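# Place the mat cartridge label-up into a free tray pocket

## Task

Pick up the cartridge lying on the green mat and set it, label facing up, into one of the still-empty pockets of the partly loaded tray, then open the gripper and release it.

## Robot and tools

ROBOT. There are two 6-joint arms, left_arm and right_arm, each ending in a parallel two-finger gripper. The fingers extend along the gripper's +z axis and close along its y axis. The reported hand point (end_effector_position, the URDF link pinch) sits midway between the finger pads, roughly 1 cm short of the fingertips. Each gripper also carries a wrist camera on a mount, which adds bulk near the wrist.

FRAMES. All poses in results use one scene frame. Its origin is on the table surface between the arms, +x reaches out over the table, +z is up, and left_arm sits on the +y side. The names left and right do not describe image sides. Base placements: left_arm at (-0.050, +0.304, 0) m, quat_wxyz (+0.995, 0, 0, -0.100); right_arm at (-0.009, -0.244, 0) m, quat_wxyz (+1.000, 0, 0, -0.002). Printed hand positions can be off, more so when the arm is stretched far.

JOINT ORDER AND RANGES (rad), per arm: waist -2.618 to 3.054, shoulder 0.000 to 3.142, elbow 0.000 to 3.142, wrist pitch -1.571 to 1.571, wrist yaw -1.571 to 1.571, wrist roll -2.094 to 2.094. True ends may differ from these by up to 0.036 rad either way.

THE ROW. Every motion command uses a row of 14 numbers covering both arms, even if only one moves: left_arm waist, shoulder, elbow, wrist pitch, wrist yaw, wrist roll, opening, then the same seven for right_arm. Joint values are absolute target angles in radians (not offsets), in the same form the Joint positions line prints. Opening runs from -1 (closed) to +1 (fully open). To keep a joint where it is, resend its current value from the Joint targets line.

TOOLS.
- execute_actions(actions): a list of actions run one after another. Each action is a table of at most 15 rows; each row lasts one control step of 1/30 s, and if fewer than 15 rows are given the last one is repeated to fill the action (0.5 s). An empty list just returns the current state and images. A call is rejected if some target is more than 0.036 rad beyond a stated range end and also farther out than that joint currently is. Targets past the real end are clipped there, and the result then notes "joint sent to its limit"; the absence of that note does not prove more travel exists.
- move(target, speed, blocking): target is one 14-number row of absolute joint angles plus openings. All joints travel together so they finish at the same moment, giving curved gripper paths; duration is clamped between 0.5 and 10 s (slower if too quick, cut short after 10 s). speed is the peak rate in rad/s of whichever joint has the longest way to go, 0.01 to 2, default 0.5. Finger openings are applied right at the start. It ignores obstacles and the other arm. It ends when everything settles, or 5 s after the paths finish. Its extra "move:" line gives the ending (done, off_target, moving, held, fault), limits=held or limits=none, and the joint of each arm farthest from target. With blocking=false the result comes back after 0.5 s while motion continues; until you see it finish (via wait), further moves and execute_actions are refused unless you call stop.
- wait(seconds): 0 to 10 s of simulation with the last commands held; returns early if a running move ends.
- stop(): brakes a running move; needs stopping distance, more when fast. Fingers keep moving.
- zoom_image(camera, region): enlarges part of the latest image from cam_left_wrist or cam_right_wrist (each 616x616). region is [x0, y0, x1, y1] in pixels from the top-left, at most 504 by 504.
- read_manual(section): returns licence texts only ("licences").
- finished_scene(scene): pass the current scene number to end it; irreversible, and it reports success. The cartridge must already be seated and released.

MOTION LIMITS. Each step, a joint's commanded target is kept within a fixed lead of its measured angle: waist 0.202, shoulder 0.258, elbow 0.238, wrist pitch 0.573, wrist yaw and roll 0.522 rad. Targets that would shift the gripper over 70 mm from its measured spot in one step are scaled back. Large changes therefore take several actions; an unfinished motion may not complete by itself, so command the remainder. "Joint command not followed" means a clearance check altered some joint targets; the rest still ran.

RESULT LINES. The state line shows each arm's gripper position (m) and quat_wxyz. Joint positions and Joint velocities list each arm's six joints in the order above, then the finger-pad gap in metres (0.094 when fully open). Joint targets shows what joints are currently driven toward. grip_measured gives finger opening on the command scale; each gripper may read off by about 1 mm.

GRASPING. To hold a part, command an opening below grip_measured: roughly 0.03 below for a firm grip, less for a softer one. Pad force tops out near 50 to 62 N; very thin parts get less. Brief tugs on held parts or nudges to loose objects can occur, so grip firmly.

AVOID. Knocking or placing anything off the table fails the task. Do not let the arms collide or push on each other. Approach slowly near contact: fast moves hit harder, and targets set deep beyond a contact press harder. Avoid drops, slips and slamming. The robot keeps its last command while you think. Holding loads heats motors: MOTOR HOT appears from 75 °C, 90 °C halts that arm for 10 s, and at 100 °C the arm goes limp and falls; these are reported as OVER-TEMPERATURE FAULT lines.

Each tool is called after "Emit:" as name(argument=value, ...), one argument or row to a line, values as JSON.

## Session

Emit:
execute_actions(
  actions=[],
)

Scene clock: 0.00 s.
left_arm: end_effector_position=(+0.2564, -0.0778, +0.0984) grip_measured=+1.000 end_effector_quat_wxyz=(+0.080, +0.840, +0.535, +0.032) | right_arm: end_effector_position=(+0.3361, -0.3617, +0.1298) grip_measured=+1.000 end_effector_quat_wxyz=(+0.076, +0.243, +0.958, +0.128)
Joint names: [waist, shoulder, elbow, wrist pitch, wrist yaw, wrist roll]
Joint positions: left_arm=[-0.714  2.309  2.185 -1.281 -0.05   1.096  0.094] | right_arm=[-0.466  1.825  1.568 -1.22  -0.284  0.041  0.094]
Joint velocities: left_arm=[-0.002 -0.002 -0.007 -0.022  0.022 -0.037  0.   ] | right_arm=[-0.007  0.007  0.012 -0.081 -0.081  0.037  0.   ]
Joint targets: left_arm=[-0.714 2.286 2.199 -1.279 -0.040 1.095] | right_arm=[-0.466 1.818 1.575 -1.221 -0.289 0.040]

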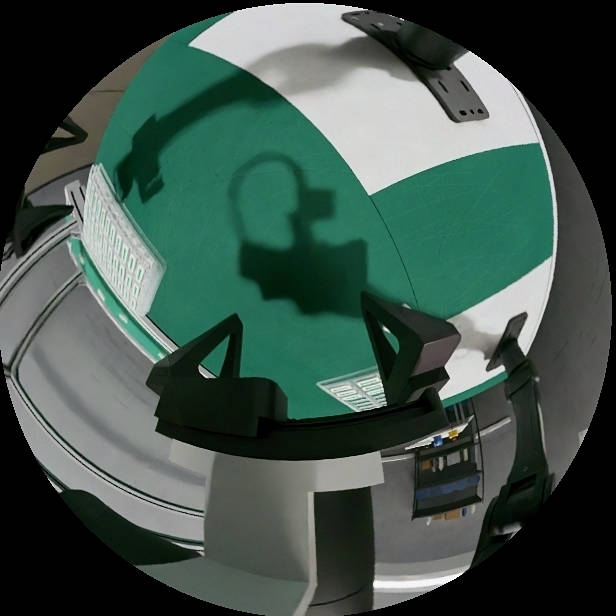

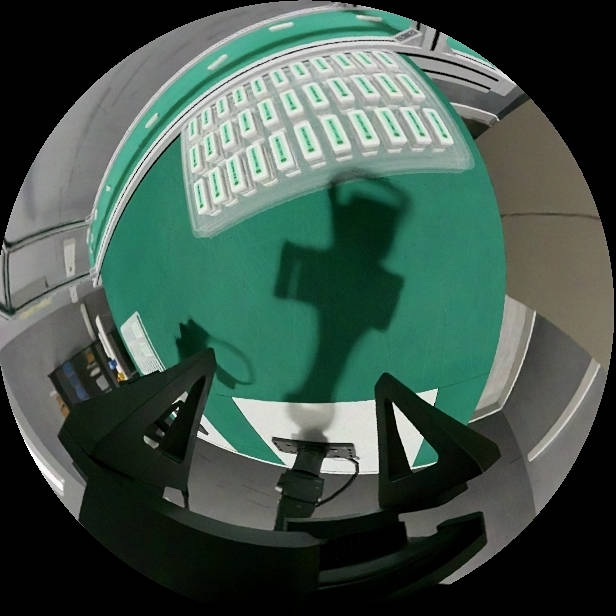

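Emit:
move(
  target=[0.1,1.6,1.7,-1.5,0,0,1,-0.466,1.818,1.575,-1.221,-0.289,0.04,1],
  speed=1.0,
)

Scene clock: 13.43 s.
left_arm: end_effector_position=(+0.2595, +0.2753, +0.2177) grip_measured=+1.000 end_effector_quat_wxyz=(+0.078, +0.054, +0.996, +0.002) | right_arm: end_effector_position=(+0.3361, -0.3617, +0.1298) grip_measured=+1.000 end_effector_quat_wxyz=(+0.076, +0.243, +0.958, +0.128)
Joint names: [waist, shoulder, elbow, wrist pitch, wrist yaw, wrist roll]
Joint positions: left_arm=[ 0.1    1.621  1.707 -1.502 -0.012  0.007  0.094] | right_arm=[-0.466  1.825  1.568 -1.22  -0.284  0.041  0.094]
Joint velocities: left_arm=[-0.032  0.002 -0.002 -0.007 -0.022  0.022  0.   ] | right_arm=[ 0.007 -0.007 -0.007  0.051 -0.007  0.022  0.   ]
Joint targets: left_arm=[0.100 1.600 1.700 -1.500 -0.000 -0.000] | right_arm=[-0.466 1.818 1.575 -1.221 -0.289 0.040]
move: off_target (left_arm); limits=none; left_arm: farthest joint: the shoulder, 0.021 radians from its target (0.709 radians at the start); right_arm: farthest joint: the shoulder, 0.007 radians from its target (0.007 radians at the start)

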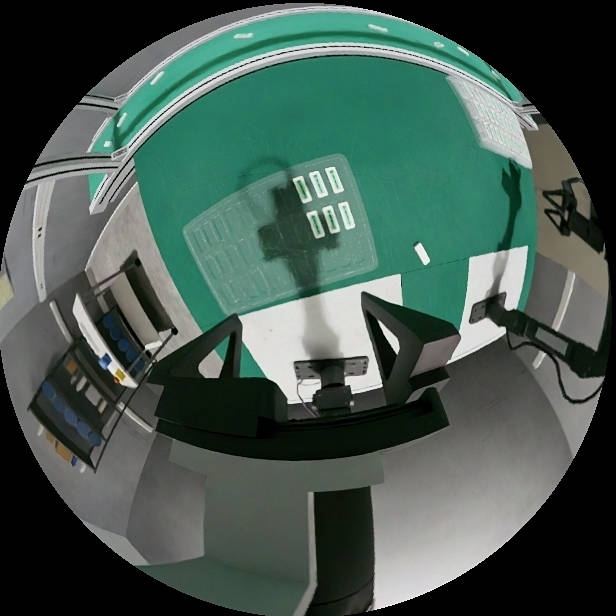

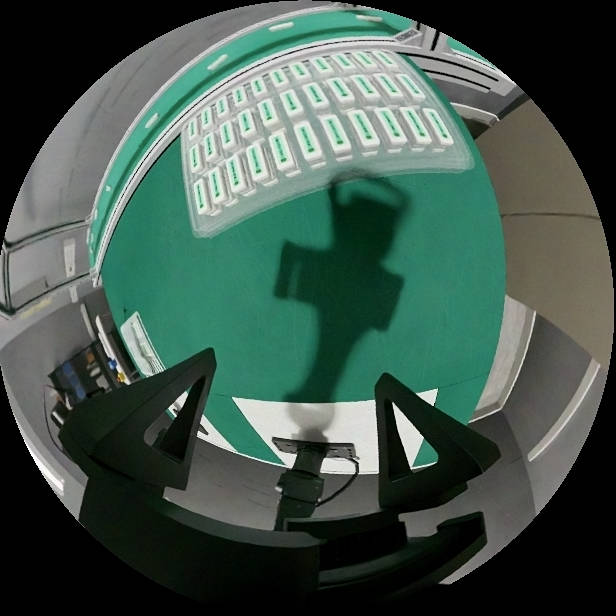

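Emit:
zoom_image(
  camera="cam_left_wrist",
  region=[380,215,460,295],
)

Emit:
zoom_image(
  camera="cam_left_wrist",
  region=[170,130,400,330],
)

Region (380, 215, 460, 295) of cam_left_wrist's 616x616 image, scaled by 6.300, with more detail than that image has.

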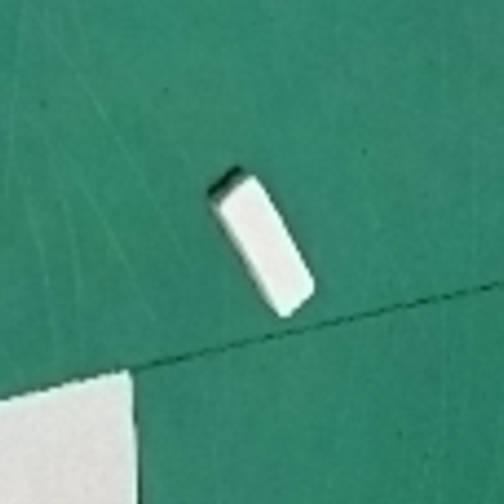

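Region (170, 130, 400, 330) of cam_left_wrist's 616x616 image, scaled by 2.191, with more detail than that image has; it fills the top 438 rows of this view, and the rest is white.

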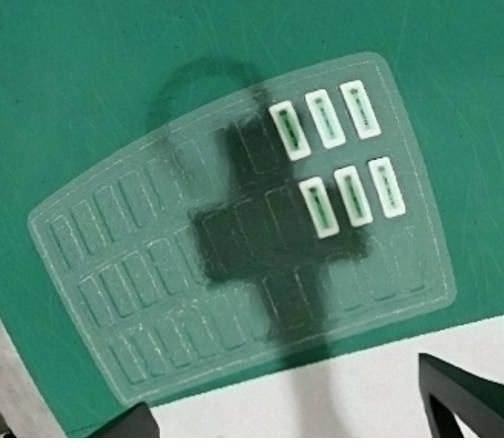

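Emit:
move(
  target=[-0.573,1.59,1.31,-1.275,0,0,1,0.2,1.59,1.31,-1.275,0,0,1],
  speed=1.0,
)

Scene clock: 22.03 s.
left_arm: end_effector_position=(+0.1496, +0.1106, +0.1172) grip_measured=+1.000 end_effector_quat_wxyz=(-0.013, +0.381, +0.925, +0.007) | right_arm: end_effector_position=(+0.2719, -0.1844, +0.1197) grip_measured=+1.000 end_effector_quat_wxyz=(+0.006, -0.095, +0.995, +0.006)
Joint names: [waist, shoulder, elbow, wrist pitch, wrist yaw, wrist roll]
Joint positions: left_arm=[-0.574  1.621  1.314 -1.293 -0.002  0.006  0.094] | right_arm=[ 0.202  1.617  1.32  -1.261 -0.01   0.008  0.094]
Joint velocities: left_arm=[-0.002 -0.007 -0.002 -0.007 -0.022  0.022  0.   ] | right_arm=[ 0.022 -0.012  0.007  0.037 -0.037 -0.022  0.   ]
Joint targets: left_arm=[-0.573 1.590 1.310 -1.275 0.000 -0.000] | right_arm=[0.200 1.590 1.310 -1.275 0.000 -0.000]
move: off_target (left_arm, right_arm); limits=none; left_arm: farthest joint: the shoulder, 0.031 radians from its target (0.031 radians at the start); right_arm: farthest joint: the shoulder, 0.027 radians from its target (0.235 radians at the start)

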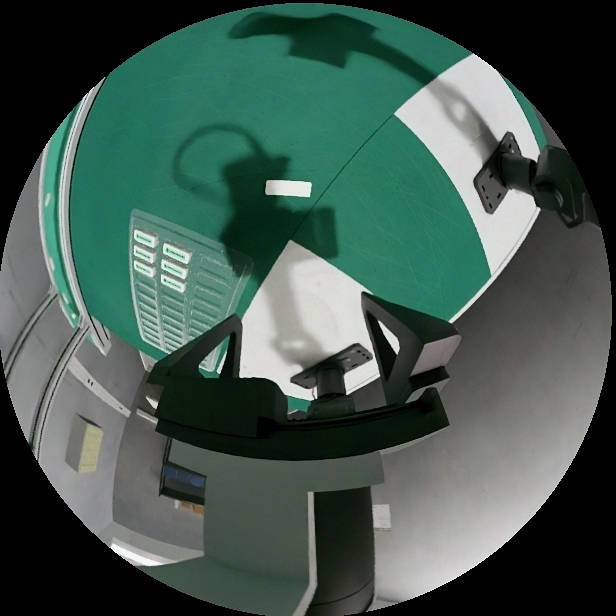

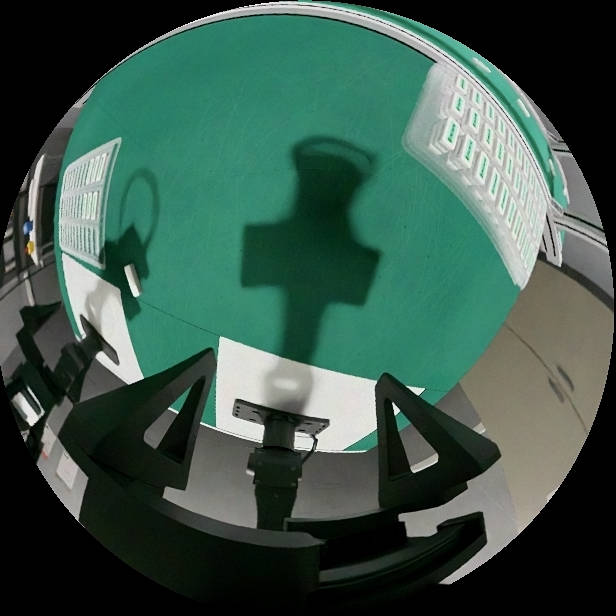

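Emit:
zoom_image(
  camera="cam_left_wrist",
  region=[248,148,328,228],
)

Emit:
zoom_image(
  camera="cam_right_wrist",
  region=[100,250,160,310],
)

Emit:
zoom_image(
  camera="cam_right_wrist",
  region=[400,90,500,190],
)

Region (248, 148, 328, 228) of cam_left_wrist's 616x616 image, scaled by 6.300, with more detail than that image has.

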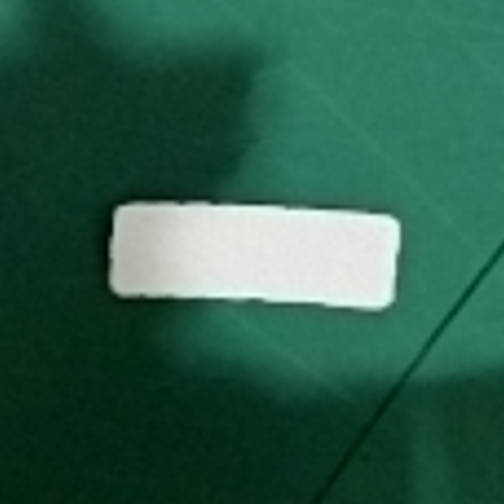

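Region (100, 250, 160, 310) of cam_right_wrist's 616x616 image, scaled by 8.400, with more detail than that image has.

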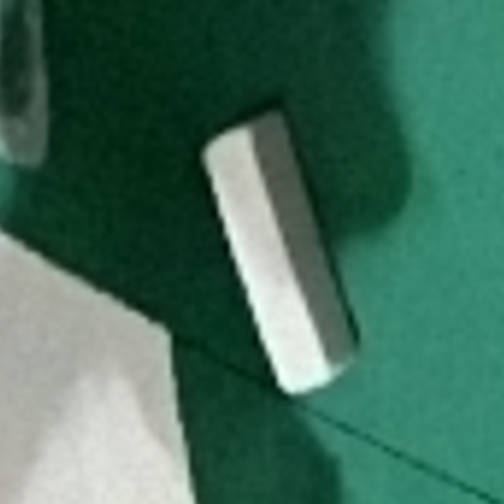

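Region (400, 90, 500, 190) of cam_right_wrist's 616x616 image, scaled by 5.040, with more detail than that image has.

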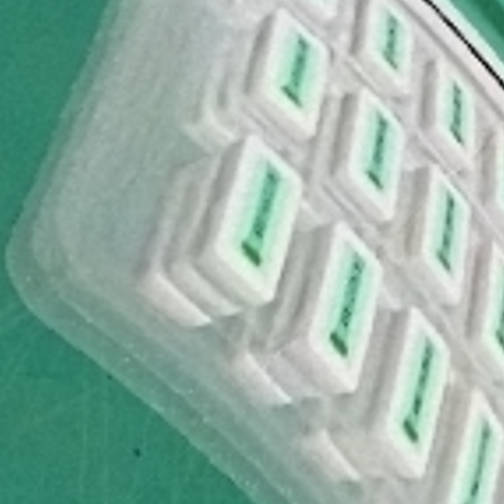

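Emit:
move(
  target=[0.45,1.59,1.31,-1.275,0,0,1,0.943,1.96,1.56,-1.158,0,-1.21,1],
  speed=1.0,
)

Scene clock: 37.03 s.
left_arm: end_effector_position=(+0.2195, +0.3735, +0.1171) grip_measured=+1.000 end_effector_quat_wxyz=(-0.013, -0.121, +0.993, -0.000) | right_arm: end_effector_position=(+0.2030, +0.0519, +0.0728) grip_measured=+1.000 end_effector_quat_wxyz=(+0.004, +0.878, -0.478, -0.003)
Joint names: [waist, shoulder, elbow, wrist pitch, wrist yaw, wrist roll]
Joint positions: left_arm=[ 0.45   1.621  1.314 -1.291 -0.003  0.005  0.094] | right_arm=[ 0.947  1.948  1.538 -1.168 -0.004 -1.201  0.094]
Joint velocities: left_arm=[-0.007 -0.027 -0.007 -0.022  0.051 -0.037  0.   ] | right_arm=[-0.007 -0.007  0.012  0.051  0.037 -0.022  0.   ]
Joint targets: left_arm=[0.450 1.590 1.310 -1.275 0.000 0.000] | right_arm=[0.943 1.960 1.560 -1.158 -0.000 -1.210]
move: off_target (left_arm, right_arm); limits=none; left_arm: farthest joint: the shoulder, 0.031 radians from its target (0.031 radians at the start); right_arm: farthest joint: the elbow, 0.022 radians from its target (0.240 radians at the start)

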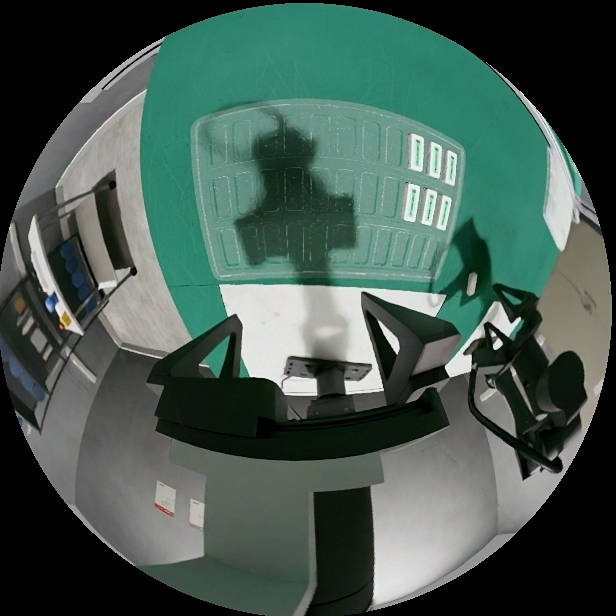

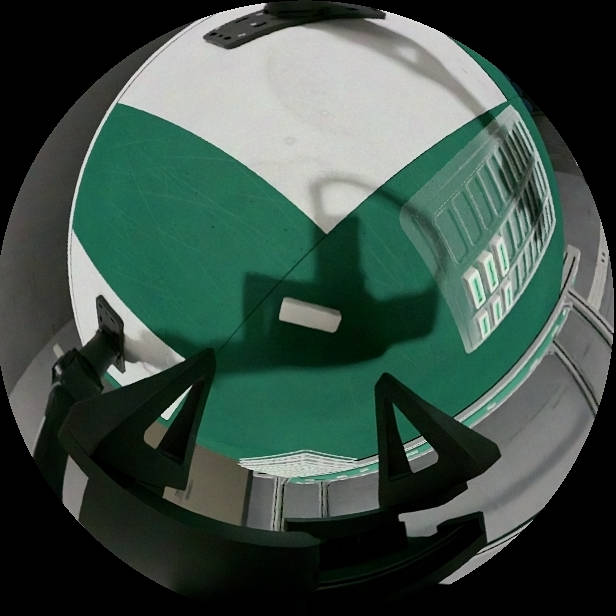

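Emit:
move(
  target=[0.45,1.59,1.31,-1.275,0,0,1,0.943,1.99,1.418,-1.008,0,-1.105,1],
  speed=0.4,
)

Scene clock: 41.20 s.
left_arm: end_effector_position=(+0.2195, +0.3735, +0.1171) grip_measured=+1.000 end_effector_quat_wxyz=(-0.013, -0.121, +0.993, -0.000) | right_arm: end_effector_position=(+0.2028, +0.0516, +0.0332) grip_measured=+1.000 end_effector_quat_wxyz=(+0.003, +0.857, -0.516, -0.002)
Joint names: [waist, shoulder, elbow, wrist pitch, wrist yaw, wrist roll]
Joint positions: left_arm=[ 0.45   1.621  1.314 -1.291 -0.003  0.005  0.094] | right_arm=[ 0.947  1.983  1.424 -1.019 -0.004 -1.113  0.094]
Joint velocities: left_arm=[ 0.007  0.007 -0.012  0.007 -0.066 -0.066  0.   ] | right_arm=[-0.007  0.007  0.007  0.007  0.007  0.007  0.   ]
Joint targets: left_arm=[0.450 1.590 1.310 -1.275 -0.000 -0.000] | right_arm=[0.943 1.990 1.418 -1.008 -0.000 -1.105]
move: off_target (left_arm); limits=none; left_arm: farthest joint: the shoulder, 0.031 radians from its target (0.031 radians at the start); right_arm: farthest joint: the wrist pitch, 0.011 radians from its target (0.160 radians at the start)

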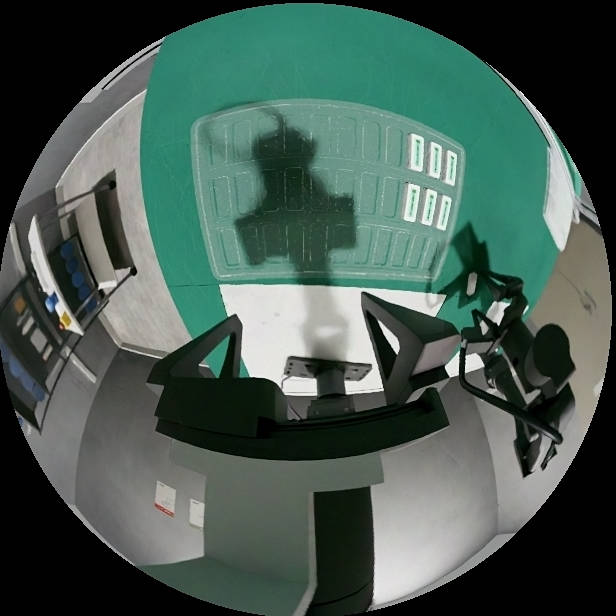

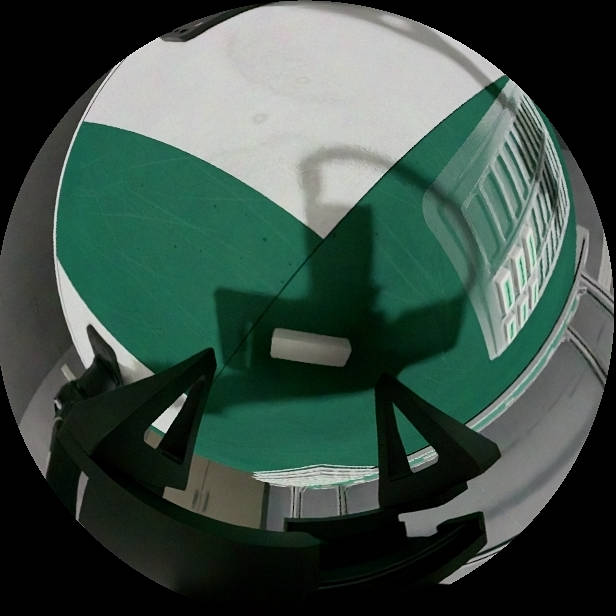

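Emit:
move(
  target=[0.45,1.59,1.31,-1.275,0,0,1,0.937,2.027,1.397,-0.945,0,-1.105,0.6],
  speed=0.2,
)

Emit:
zoom_image(
  camera="cam_right_wrist",
  region=[180,280,430,450],
)

Scene clock: 46.50 s.
left_arm: end_effector_position=(+0.2195, +0.3735, +0.1171) grip_measured=+1.000 end_effector_quat_wxyz=(-0.013, -0.121, +0.993, -0.000) | right_arm: end_effector_position=(+0.2065, +0.0566, +0.0169) grip_measured=+0.602 end_effector_quat_wxyz=(-0.002, +0.856, -0.516, -0.002)
Joint names: [waist, shoulder, elbow, wrist pitch, wrist yaw, wrist roll]
Joint positions: left_arm=[ 0.45   1.621  1.314 -1.291 -0.003  0.005  0.094] | right_arm=[ 0.947  2.017  1.405 -0.956 -0.004 -1.113  0.075]
Joint velocities: left_arm=[-0.022 -0.002 -0.017 -0.022  0.007  0.007  0.   ] | right_arm=[-0.007  0.002  0.002  0.022  0.095 -0.081  0.001]
Joint targets: left_arm=[0.450 1.590 1.310 -1.275 0.000 0.000] | right_arm=[0.937 2.027 1.397 -0.945 -0.000 -1.105]
move: off_target (left_arm); limits=none; left_arm: farthest joint: the shoulder, 0.031 radians from its target (0.031 radians at the start); right_arm: farthest joint: the wrist pitch, 0.011 radians from its target (0.074 radians at the start)

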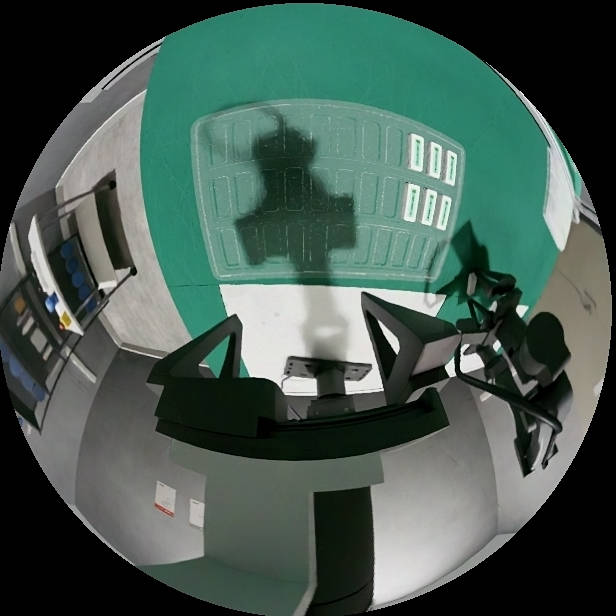

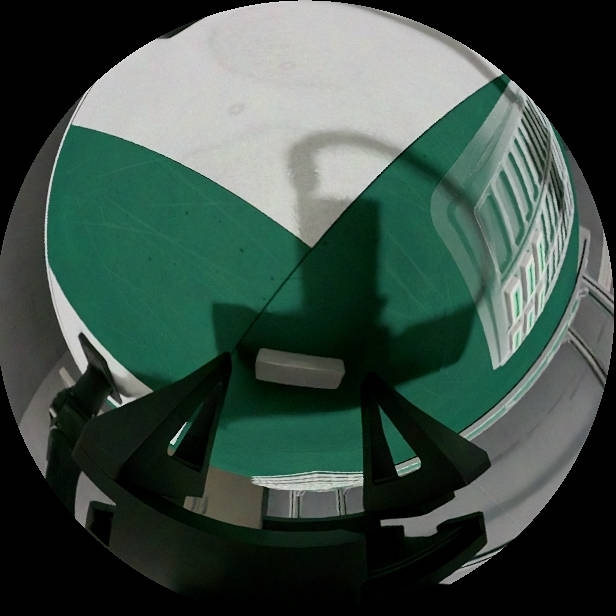

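Region (180, 280, 430, 450) of cam_right_wrist's 616x616 image, scaled by 2.016, with more detail than that image has; it fills the top 343 rows of this view, and the rest is white.

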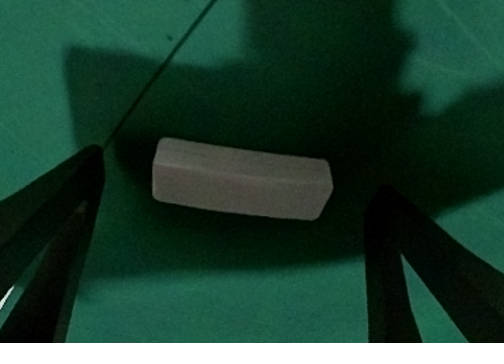

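Emit:
move(
  target=[0.45,1.59,1.31,-1.275,0,0,1,0.937,2.034,1.385,-0.93,0,-1.105,0.25],
  speed=0.1,
)

Emit:
zoom_image(
  camera="cam_right_wrist",
  region=[180,280,430,450],
)

Scene clock: 50.10 s.
left_arm: end_effector_position=(+0.2195, +0.3735, +0.1171) grip_measured=+1.000 end_effector_quat_wxyz=(-0.013, -0.121, +0.993, -0.000) | right_arm: end_effector_position=(+0.2066, +0.0568, +0.0146) grip_measured=+0.252 end_effector_quat_wxyz=(-0.004, +0.856, -0.516, -0.002)
Joint names: [waist, shoulder, elbow, wrist pitch, wrist yaw, wrist roll]
Joint positions: left_arm=[ 0.45   1.621  1.314 -1.291 -0.003  0.005  0.094] | right_arm=[ 0.947  2.017  1.395 -0.941 -0.004 -1.113  0.059]
Joint velocities: left_arm=[ 0.002 -0.002 -0.012  0.007  0.037  0.022  0.   ] | right_arm=[-0.017  0.012 -0.007  0.051 -0.022  0.022  0.   ]
Joint targets: left_arm=[0.450 1.590 1.310 -1.275 -0.000 -0.000] | right_arm=[0.937 2.034 1.385 -0.930 0.000 -1.105]
move: off_target (left_arm); limits=none; left_arm: farthest joint: the shoulder, 0.031 radians from its target (0.031 radians at the start); right_arm: farthest joint: the shoulder, 0.017 radians from its target (0.017 radians at the start)

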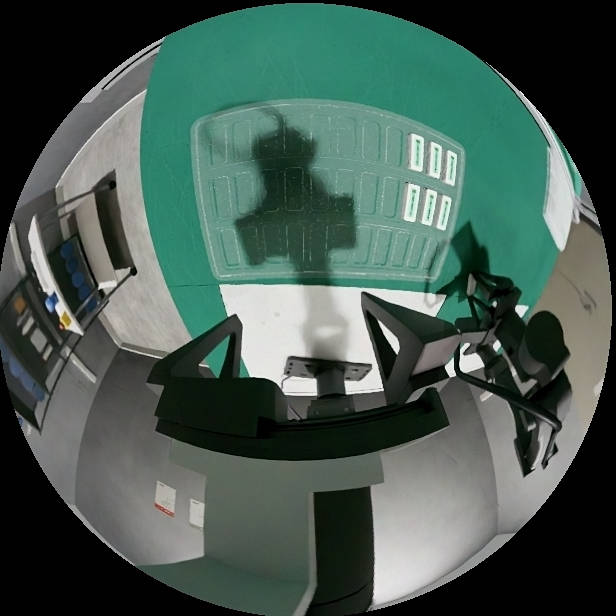

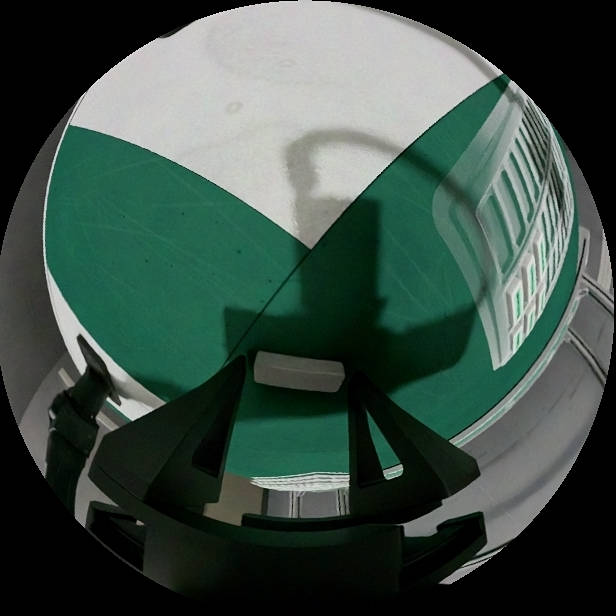

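Region (180, 280, 430, 450) of cam_right_wrist's 616x616 image, scaled by 2.016, with more detail than that image has; it fills the top 343 rows of this view, and the rest is white.

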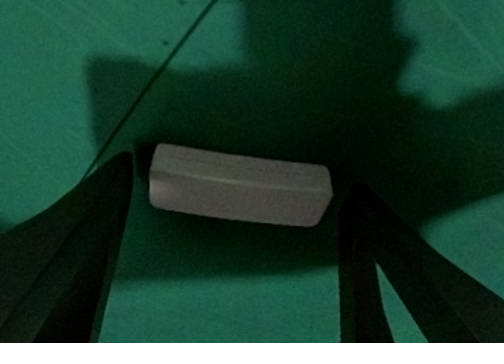

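Lower slightly more, then close.

Emit:
execute_actions(
  actions=[
    [[0.45,1.59,1.31,-1.275,0,0,1,0.937,2.034,1.374,-0.925,0,-1.105,0.2]],
    [[0.45,1.59,1.31,-1.275,0,0,1,0.937,2.034,1.374,-0.925,0,-1.105,0.15],[0.45,1.59,1.31,-1.275,0,0,1,0.937,2.034,1.374,-0.925,0,-1.105,0.12],[0.45,1.59,1.31,-1.275,0,0,1,0.937,2.034,1.374,-0.925,0,-1.105,0.09],[0.45,1.59,1.31,-1.275,0,0,1,0.937,2.034,1.374,-0.925,0,-1.105,0.06],[0.45,1.59,1.31,-1.275,0,0,1,0.937,2.034,1.374,-0.925,0,-1.105,0.04],[0.45,1.59,1.31,-1.275,0,0,1,0.937,2.034,1.374,-0.925,0,-1.105,0.02],[0.45,1.59,1.31,-1.275,0,0,1,0.937,2.034,1.374,-0.925,0,-1.105,0.0]],
  ],
)

Emit:
zoom_image(
  camera="cam_right_wrist",
  region=[180,280,430,450],
)

Scene clock: 55.10 s.
left_arm: end_effector_position=(+0.2195, +0.3735, +0.1171) grip_measured=+1.000 end_effector_quat_wxyz=(-0.013, -0.121, +0.993, -0.000) | right_arm: end_effector_position=(+0.2054, +0.0552, +0.0121) grip_measured=+0.006 end_effector_quat_wxyz=(-0.002, +0.856, -0.516, -0.002)
Joint names: [waist, shoulder, elbow, wrist pitch, wrist yaw, wrist roll]
Joint positions: left_arm=[ 0.45   1.621  1.314 -1.291 -0.003  0.005  0.094] | right_arm=[ 0.947  2.017  1.385 -0.935 -0.004 -1.113  0.047]
Joint velocities: left_arm=[ 0.002 -0.002  0.007 -0.007  0.022  0.007  0.   ] | right_arm=[-0.012  0.017 -0.017  0.051  0.051 -0.081 -0.001]
Joint targets: left_arm=[0.450 1.590 1.310 -1.275 0.000 0.000] | right_arm=[0.937 2.034 1.374 -0.925 -0.000 -1.105]

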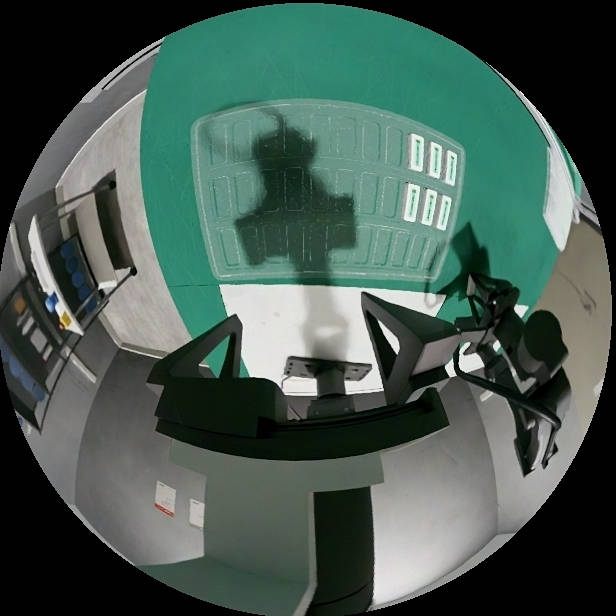

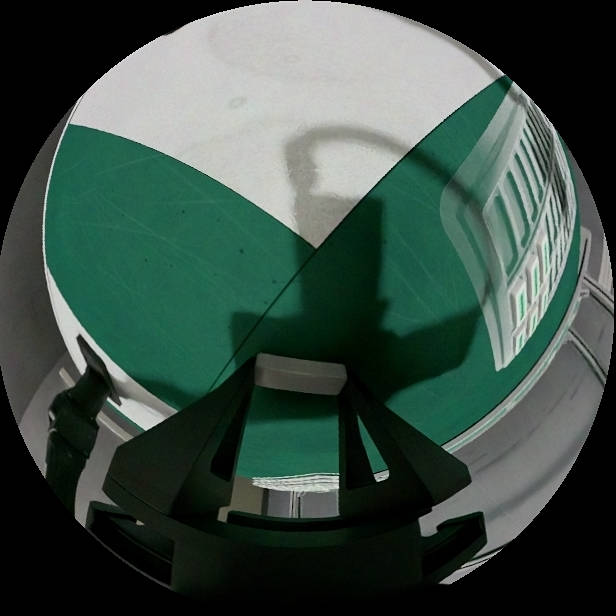

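Region (180, 280, 430, 450) of cam_right_wrist's 616x616 image, scaled by 2.016, with more detail than that image has; it fills the top 343 rows of this view, and the rest is white.

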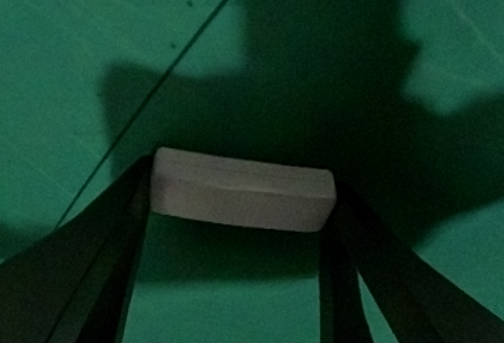

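Emit:
execute_actions(
  actions=[
    [[0.45,1.59,1.31,-1.275,0,0,1,0.937,2.034,1.374,-0.925,0,-1.105,-0.035]],
  ],
)

Emit:
move(
  target=[0.45,1.3,1.15,-1.1,0,-0.35,0,0.937,1.90,1.385,-0.98,0,-1.105,-0.035],
  speed=0.6,
)

Scene clock: 69.20 s.
left_arm: end_effector_position=(+0.2195, +0.3735, +0.1171) grip_measured=+1.000 end_effector_quat_wxyz=(-0.013, -0.121, +0.993, -0.000) | right_arm: end_effector_position=(+0.2054, +0.0552, +0.0121) grip_measured=-0.018 end_effector_quat_wxyz=(-0.002, +0.856, -0.516, -0.002)
Joint names: [waist, shoulder, elbow, wrist pitch, wrist yaw, wrist roll]
Joint positions: left_arm=[ 0.45   1.621  1.314 -1.291 -0.003  0.005  0.094] | right_arm=[ 0.947  2.017  1.385 -0.935 -0.004 -1.113  0.046]
Joint velocities: left_arm=[-0.007 -0.002 -0.002  0.007 -0.007 -0.007  0.   ] | right_arm=[-0.007 -0.002 -0.007 -0.007 -0.022 -0.007 -0.001]
Joint targets: left_arm=[0.450 1.590 1.310 -1.275 -0.000 0.000] | right_arm=[0.937 2.034 1.374 -0.925 0.000 -1.105]

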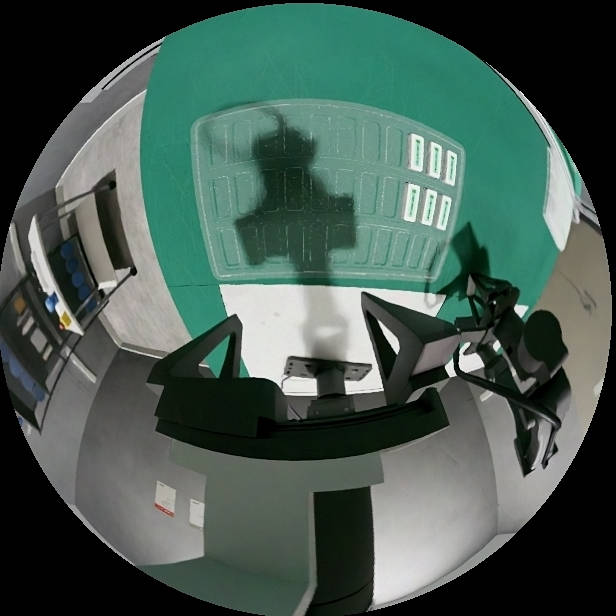

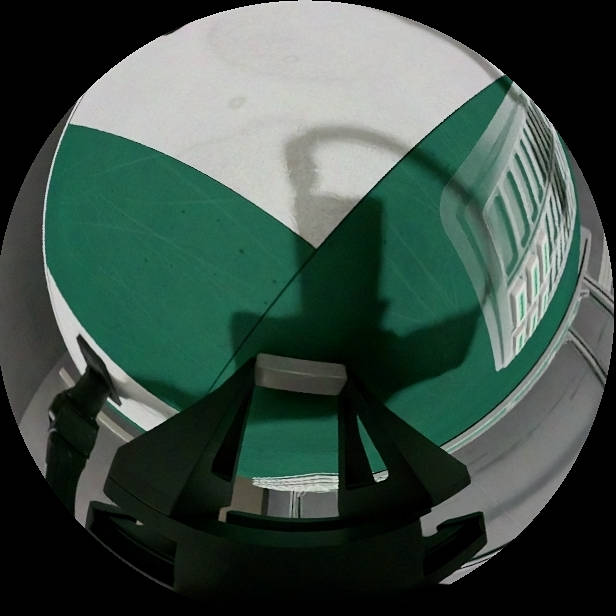

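Scene clock: 70.60 s.
left_arm: end_effector_position=(+0.2173, +0.3730, +0.1540) grip_measured=+0.003 end_effector_quat_wxyz=(+0.139, -0.289, +0.947, -0.005) | right_arm: end_effector_position=(+0.2063, +0.0565, +0.0440) grip_measured=-0.018 end_effector_quat_wxyz=(-0.035, +0.856, -0.516, +0.001)
Joint names: [waist, shoulder, elbow, wrist pitch, wrist yaw, wrist roll]
Joint positions: left_arm=[ 0.45   1.325  1.157 -1.123 -0.003 -0.343  0.047] | right_arm=[ 0.947  1.924  1.385 -0.962 -0.004 -1.113  0.046]
Joint velocities: left_arm=[-0.022 -0.002 -0.002  0.066  0.037  0.037 -0.   ] | right_arm=[-0.032  0.002  0.002 -0.037  0.007  0.007 -0.   ]
Joint targets: left_arm=[0.450 1.300 1.150 -1.100 -0.000 -0.350] | right_arm=[0.937 1.900 1.385 -0.980 -0.000 -1.105]
move: off_target (left_arm, right_arm); limits=none; left_arm: farthest joint: the shoulder, 0.025 radians from its target (0.321 radians at the start); right_arm: farthest joint: the shoulder, 0.024 radians from its target (0.117 radians at the start)

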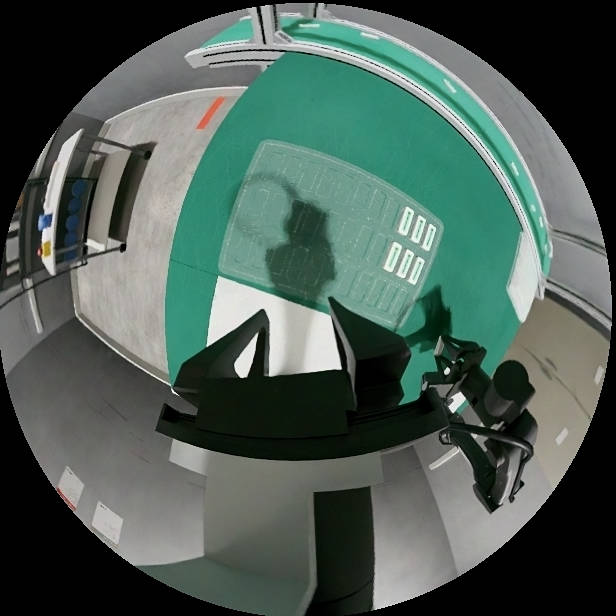

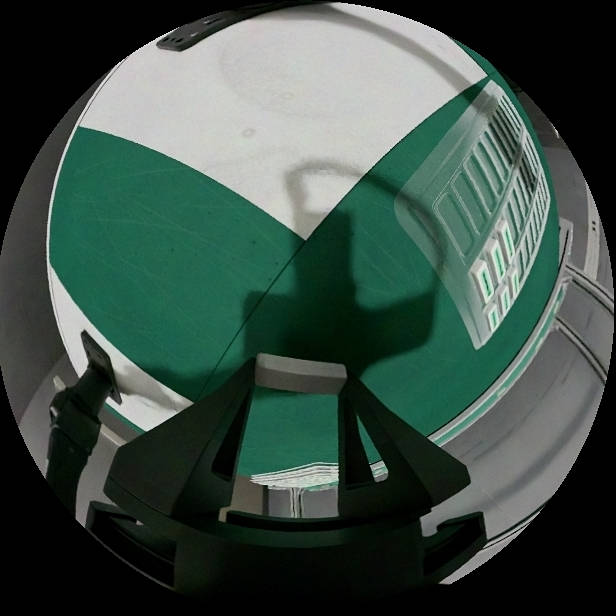

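Emit:
move(
  target=[0.2,0.265,0.475,-0.175,0,-1.578,0,0.636,1.04,0.615,0.455,-1.4,0.008,-0.05],
  speed=0.9,
)

Scene clock: 74.20 s.
left_arm: end_effector_position=(+0.1944, +0.3066, +0.2981) grip_measured=+0.003 end_effector_quat_wxyz=(+0.498, -0.506, +0.497, -0.499) | right_arm: end_effector_position=(+0.0790, +0.0421, +0.3007) grip_measured=-0.024 end_effector_quat_wxyz=(-0.376, +0.602, -0.369, -0.599)
Joint names: [waist, shoulder, elbow, wrist pitch, wrist yaw, wrist roll]
Joint positions: left_arm=[ 0.207  0.286  0.482 -0.202 -0.003 -1.581  0.047] | right_arm=[ 0.645  1.063  0.625  0.447 -1.39  -0.001  0.046]
Joint velocities: left_arm=[-0.007 -0.022  0.017 -0.037 -0.051 -0.066  0.001] | right_arm=[ 0.002  0.002 -0.012 -0.007 -0.11   0.037  0.001]
Joint targets: left_arm=[0.200 0.265 0.475 -0.175 -0.000 -1.578] | right_arm=[0.636 1.040 0.615 0.455 -1.400 0.008]
move: off_target (left_arm, right_arm); limits=none; left_arm: farthest joint: the wrist pitch, 0.027 radians from its target (0.948 radians at the start); right_arm: farthest joint: the shoulder, 0.023 radians from its target (0.884 radians at the start)

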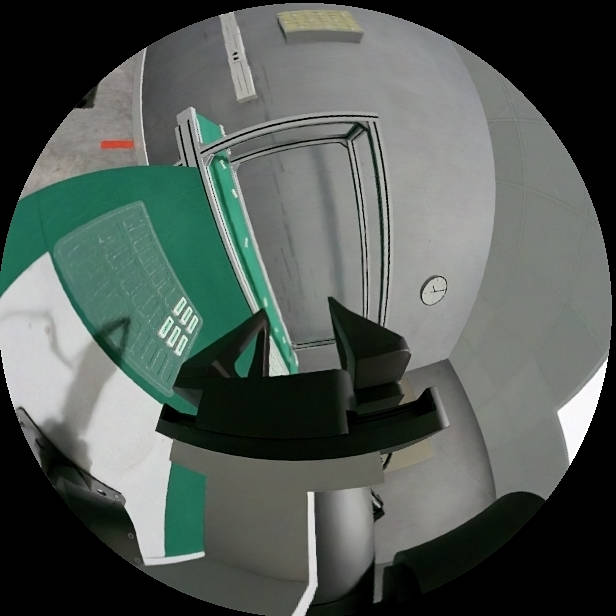

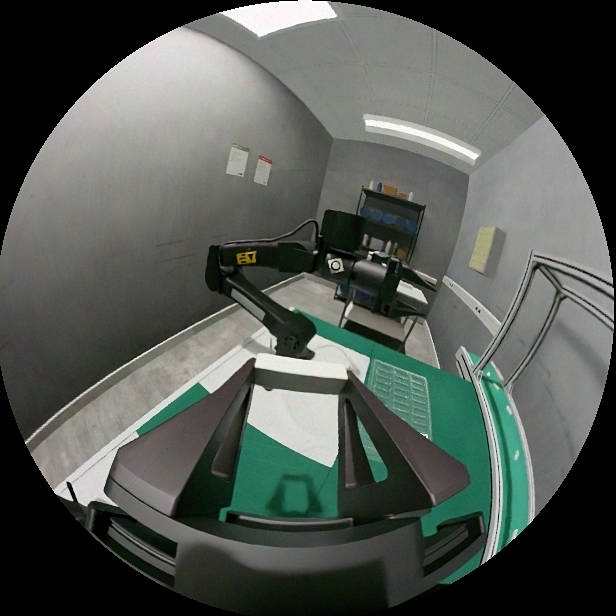

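Emit:
move(
  target=[-0.92,0.265,0.475,-0.165,0,-1.578,0,0.636,1.04,0.615,0.455,-1.4,0.008,-0.055],
  speed=0.9,
)

Scene clock: 77.13 s.
left_arm: end_effector_position=(+0.0589, +0.0850, +0.3005) grip_measured=+0.003 end_effector_quat_wxyz=(+0.155, -0.165, +0.686, -0.691) | right_arm: end_effector_position=(+0.0790, +0.0421, +0.3008) grip_measured=-0.024 end_effector_quat_wxyz=(-0.376, +0.602, -0.369, -0.600)
Joint names: [waist, shoulder, elbow, wrist pitch, wrist yaw, wrist roll]
Joint positions: left_arm=[-0.913  0.286  0.482 -0.192 -0.    -1.585  0.047] | right_arm=[ 0.645  1.063  0.625  0.447 -1.39  -0.001  0.046]
Joint velocities: left_arm=[-0.017  0.002 -0.007 -0.051  0.022  0.007 -0.001] | right_arm=[ 0.002 -0.002 -0.002 -0.081  0.022 -0.007 -0.001]
Joint targets: left_arm=[-0.920 0.265 0.475 -0.165 -0.000 -1.578] | right_arm=[0.636 1.040 0.615 0.455 -1.400 0.008]
move: off_target (left_arm, right_arm); limits=none; left_arm: farthest joint: the wrist pitch, 0.027 radians from its target (0.036 radians at the start); right_arm: farthest joint: the shoulder, 0.023 radians from its target (0.023 radians at the start)

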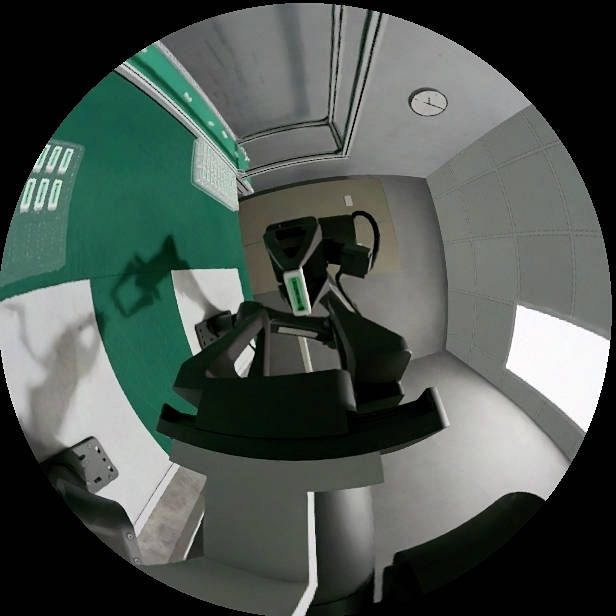

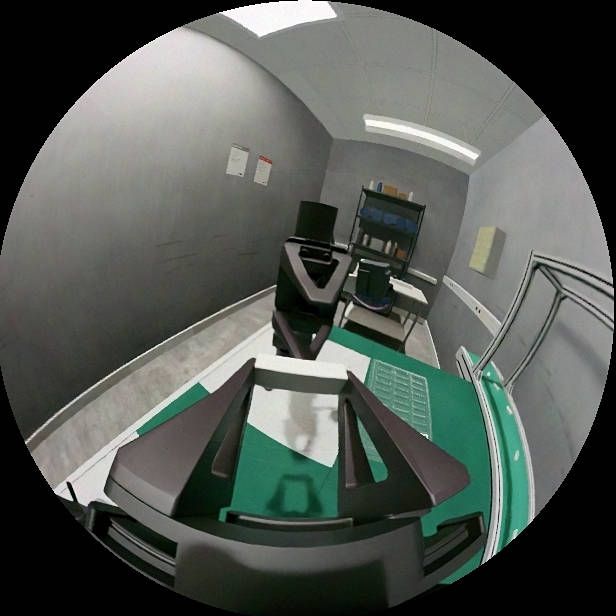

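Emit:
zoom_image(
  camera="cam_right_wrist",
  region=[210,220,410,420],
)

Emit:
zoom_image(
  camera="cam_left_wrist",
  region=[220,210,390,380],
)

Region (210, 220, 410, 420) of cam_right_wrist's 616x616 image, scaled by 2.520, with more detail than that image has.

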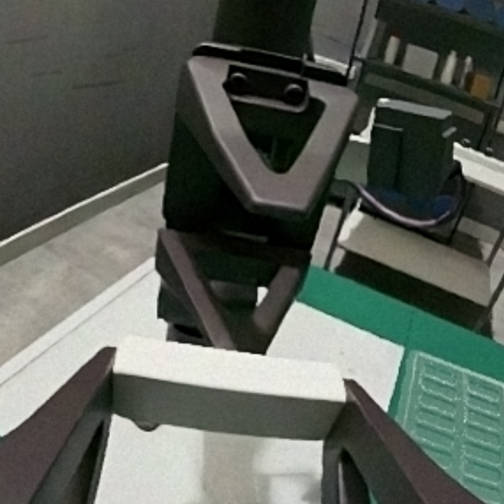

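Region (220, 210, 390, 380) of cam_left_wrist's 616x616 image, scaled by 2.965, with more detail than that image has.

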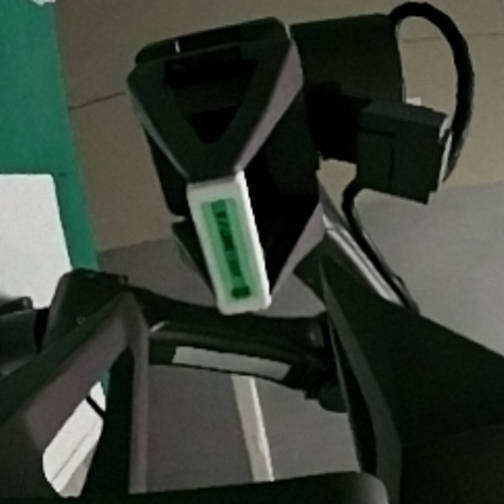

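Emit:
move(
  target=[-0.94,0.417,0.475,-0.052,0,-1.565,-0.2,0.636,1.04,0.615,0.455,-1.4,0.008,-0.055],
  speed=0.25,
)

Emit:
zoom_image(
  camera="cam_right_wrist",
  region=[210,220,410,420],
)

Emit:
zoom_image(
  camera="cam_left_wrist",
  region=[220,210,390,380],
)

Scene clock: 84.00 s.
left_arm: end_effector_position=(+0.0637, +0.0634, +0.3008) grip_measured=-0.197 end_effector_quat_wxyz=(+0.149, -0.157, +0.690, -0.690) | right_arm: end_effector_position=(+0.0789, +0.0420, +0.3008) grip_measured=-0.024 end_effector_quat_wxyz=(-0.376, +0.602, -0.369, -0.600)
Joint names: [waist, shoulder, elbow, wrist pitch, wrist yaw, wrist roll]
Joint positions: left_arm=[-0.933  0.405  0.482 -0.079 -0.    -1.582  0.038] | right_arm=[ 0.645  1.063  0.625  0.448 -1.39  -0.001  0.046]
Joint velocities: left_arm=[ 0.022 -0.007  0.002 -0.066  0.007 -0.022  0.001] | right_arm=[-0.007 -0.007 -0.012 -0.037 -0.051 -0.007 -0.001]
Joint targets: left_arm=[-0.940 0.417 0.475 -0.052 0.000 -1.565] | right_arm=[0.636 1.040 0.615 0.455 -1.400 0.008]
move: off_target (left_arm, right_arm); limits=none; left_arm: farthest joint: the wrist pitch, 0.027 radians from its target (0.140 radians at the start); right_arm: farthest joint: the shoulder, 0.023 radians from its target (0.023 radians at the start)

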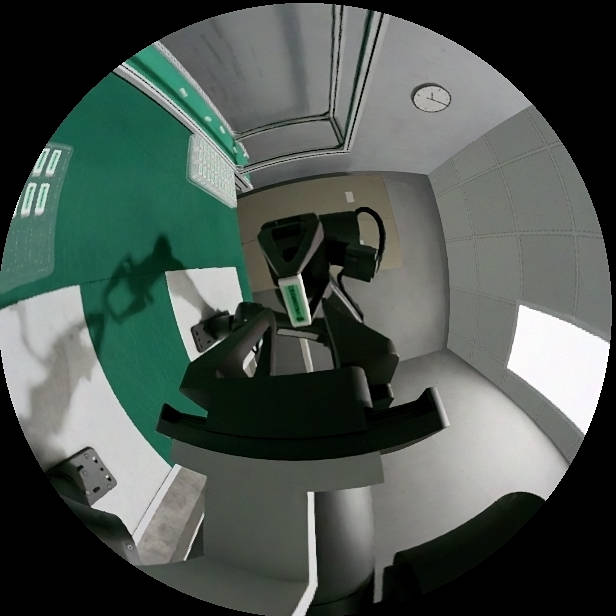

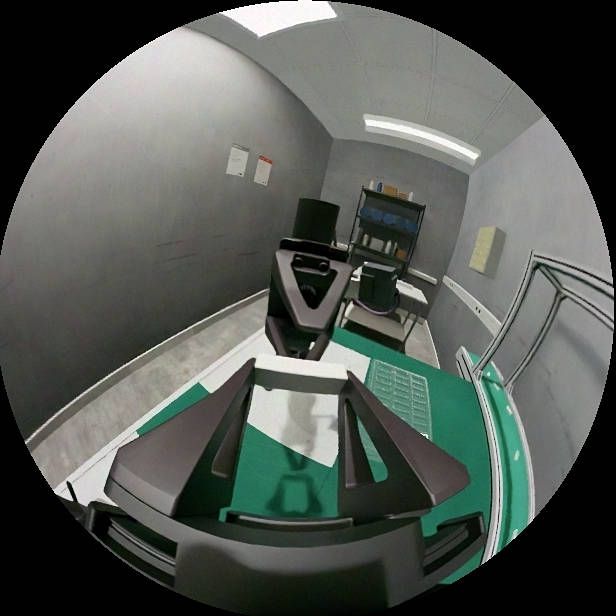

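Region (210, 220, 410, 420) of cam_right_wrist's 616x616 image, scaled by 2.520, with more detail than that image has.

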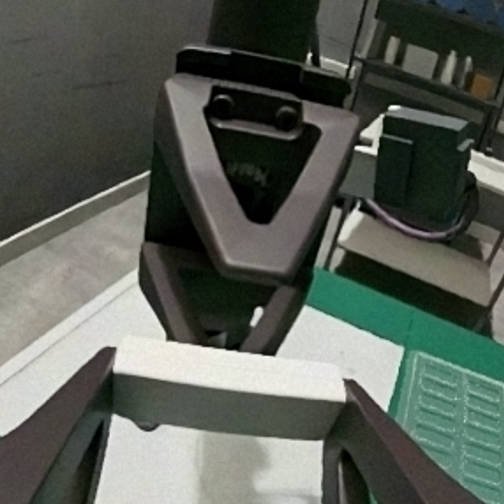

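Region (220, 210, 390, 380) of cam_left_wrist's 616x616 image, scaled by 2.965, with more detail than that image has.

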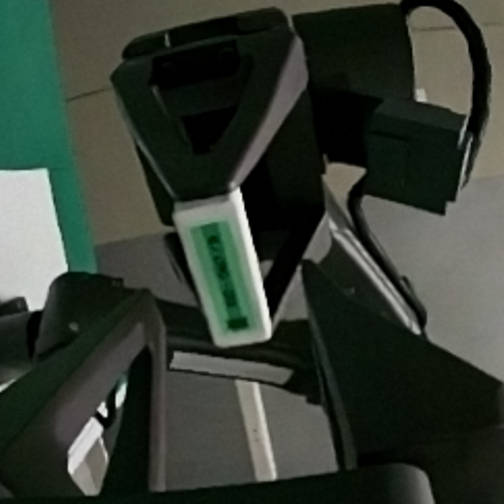

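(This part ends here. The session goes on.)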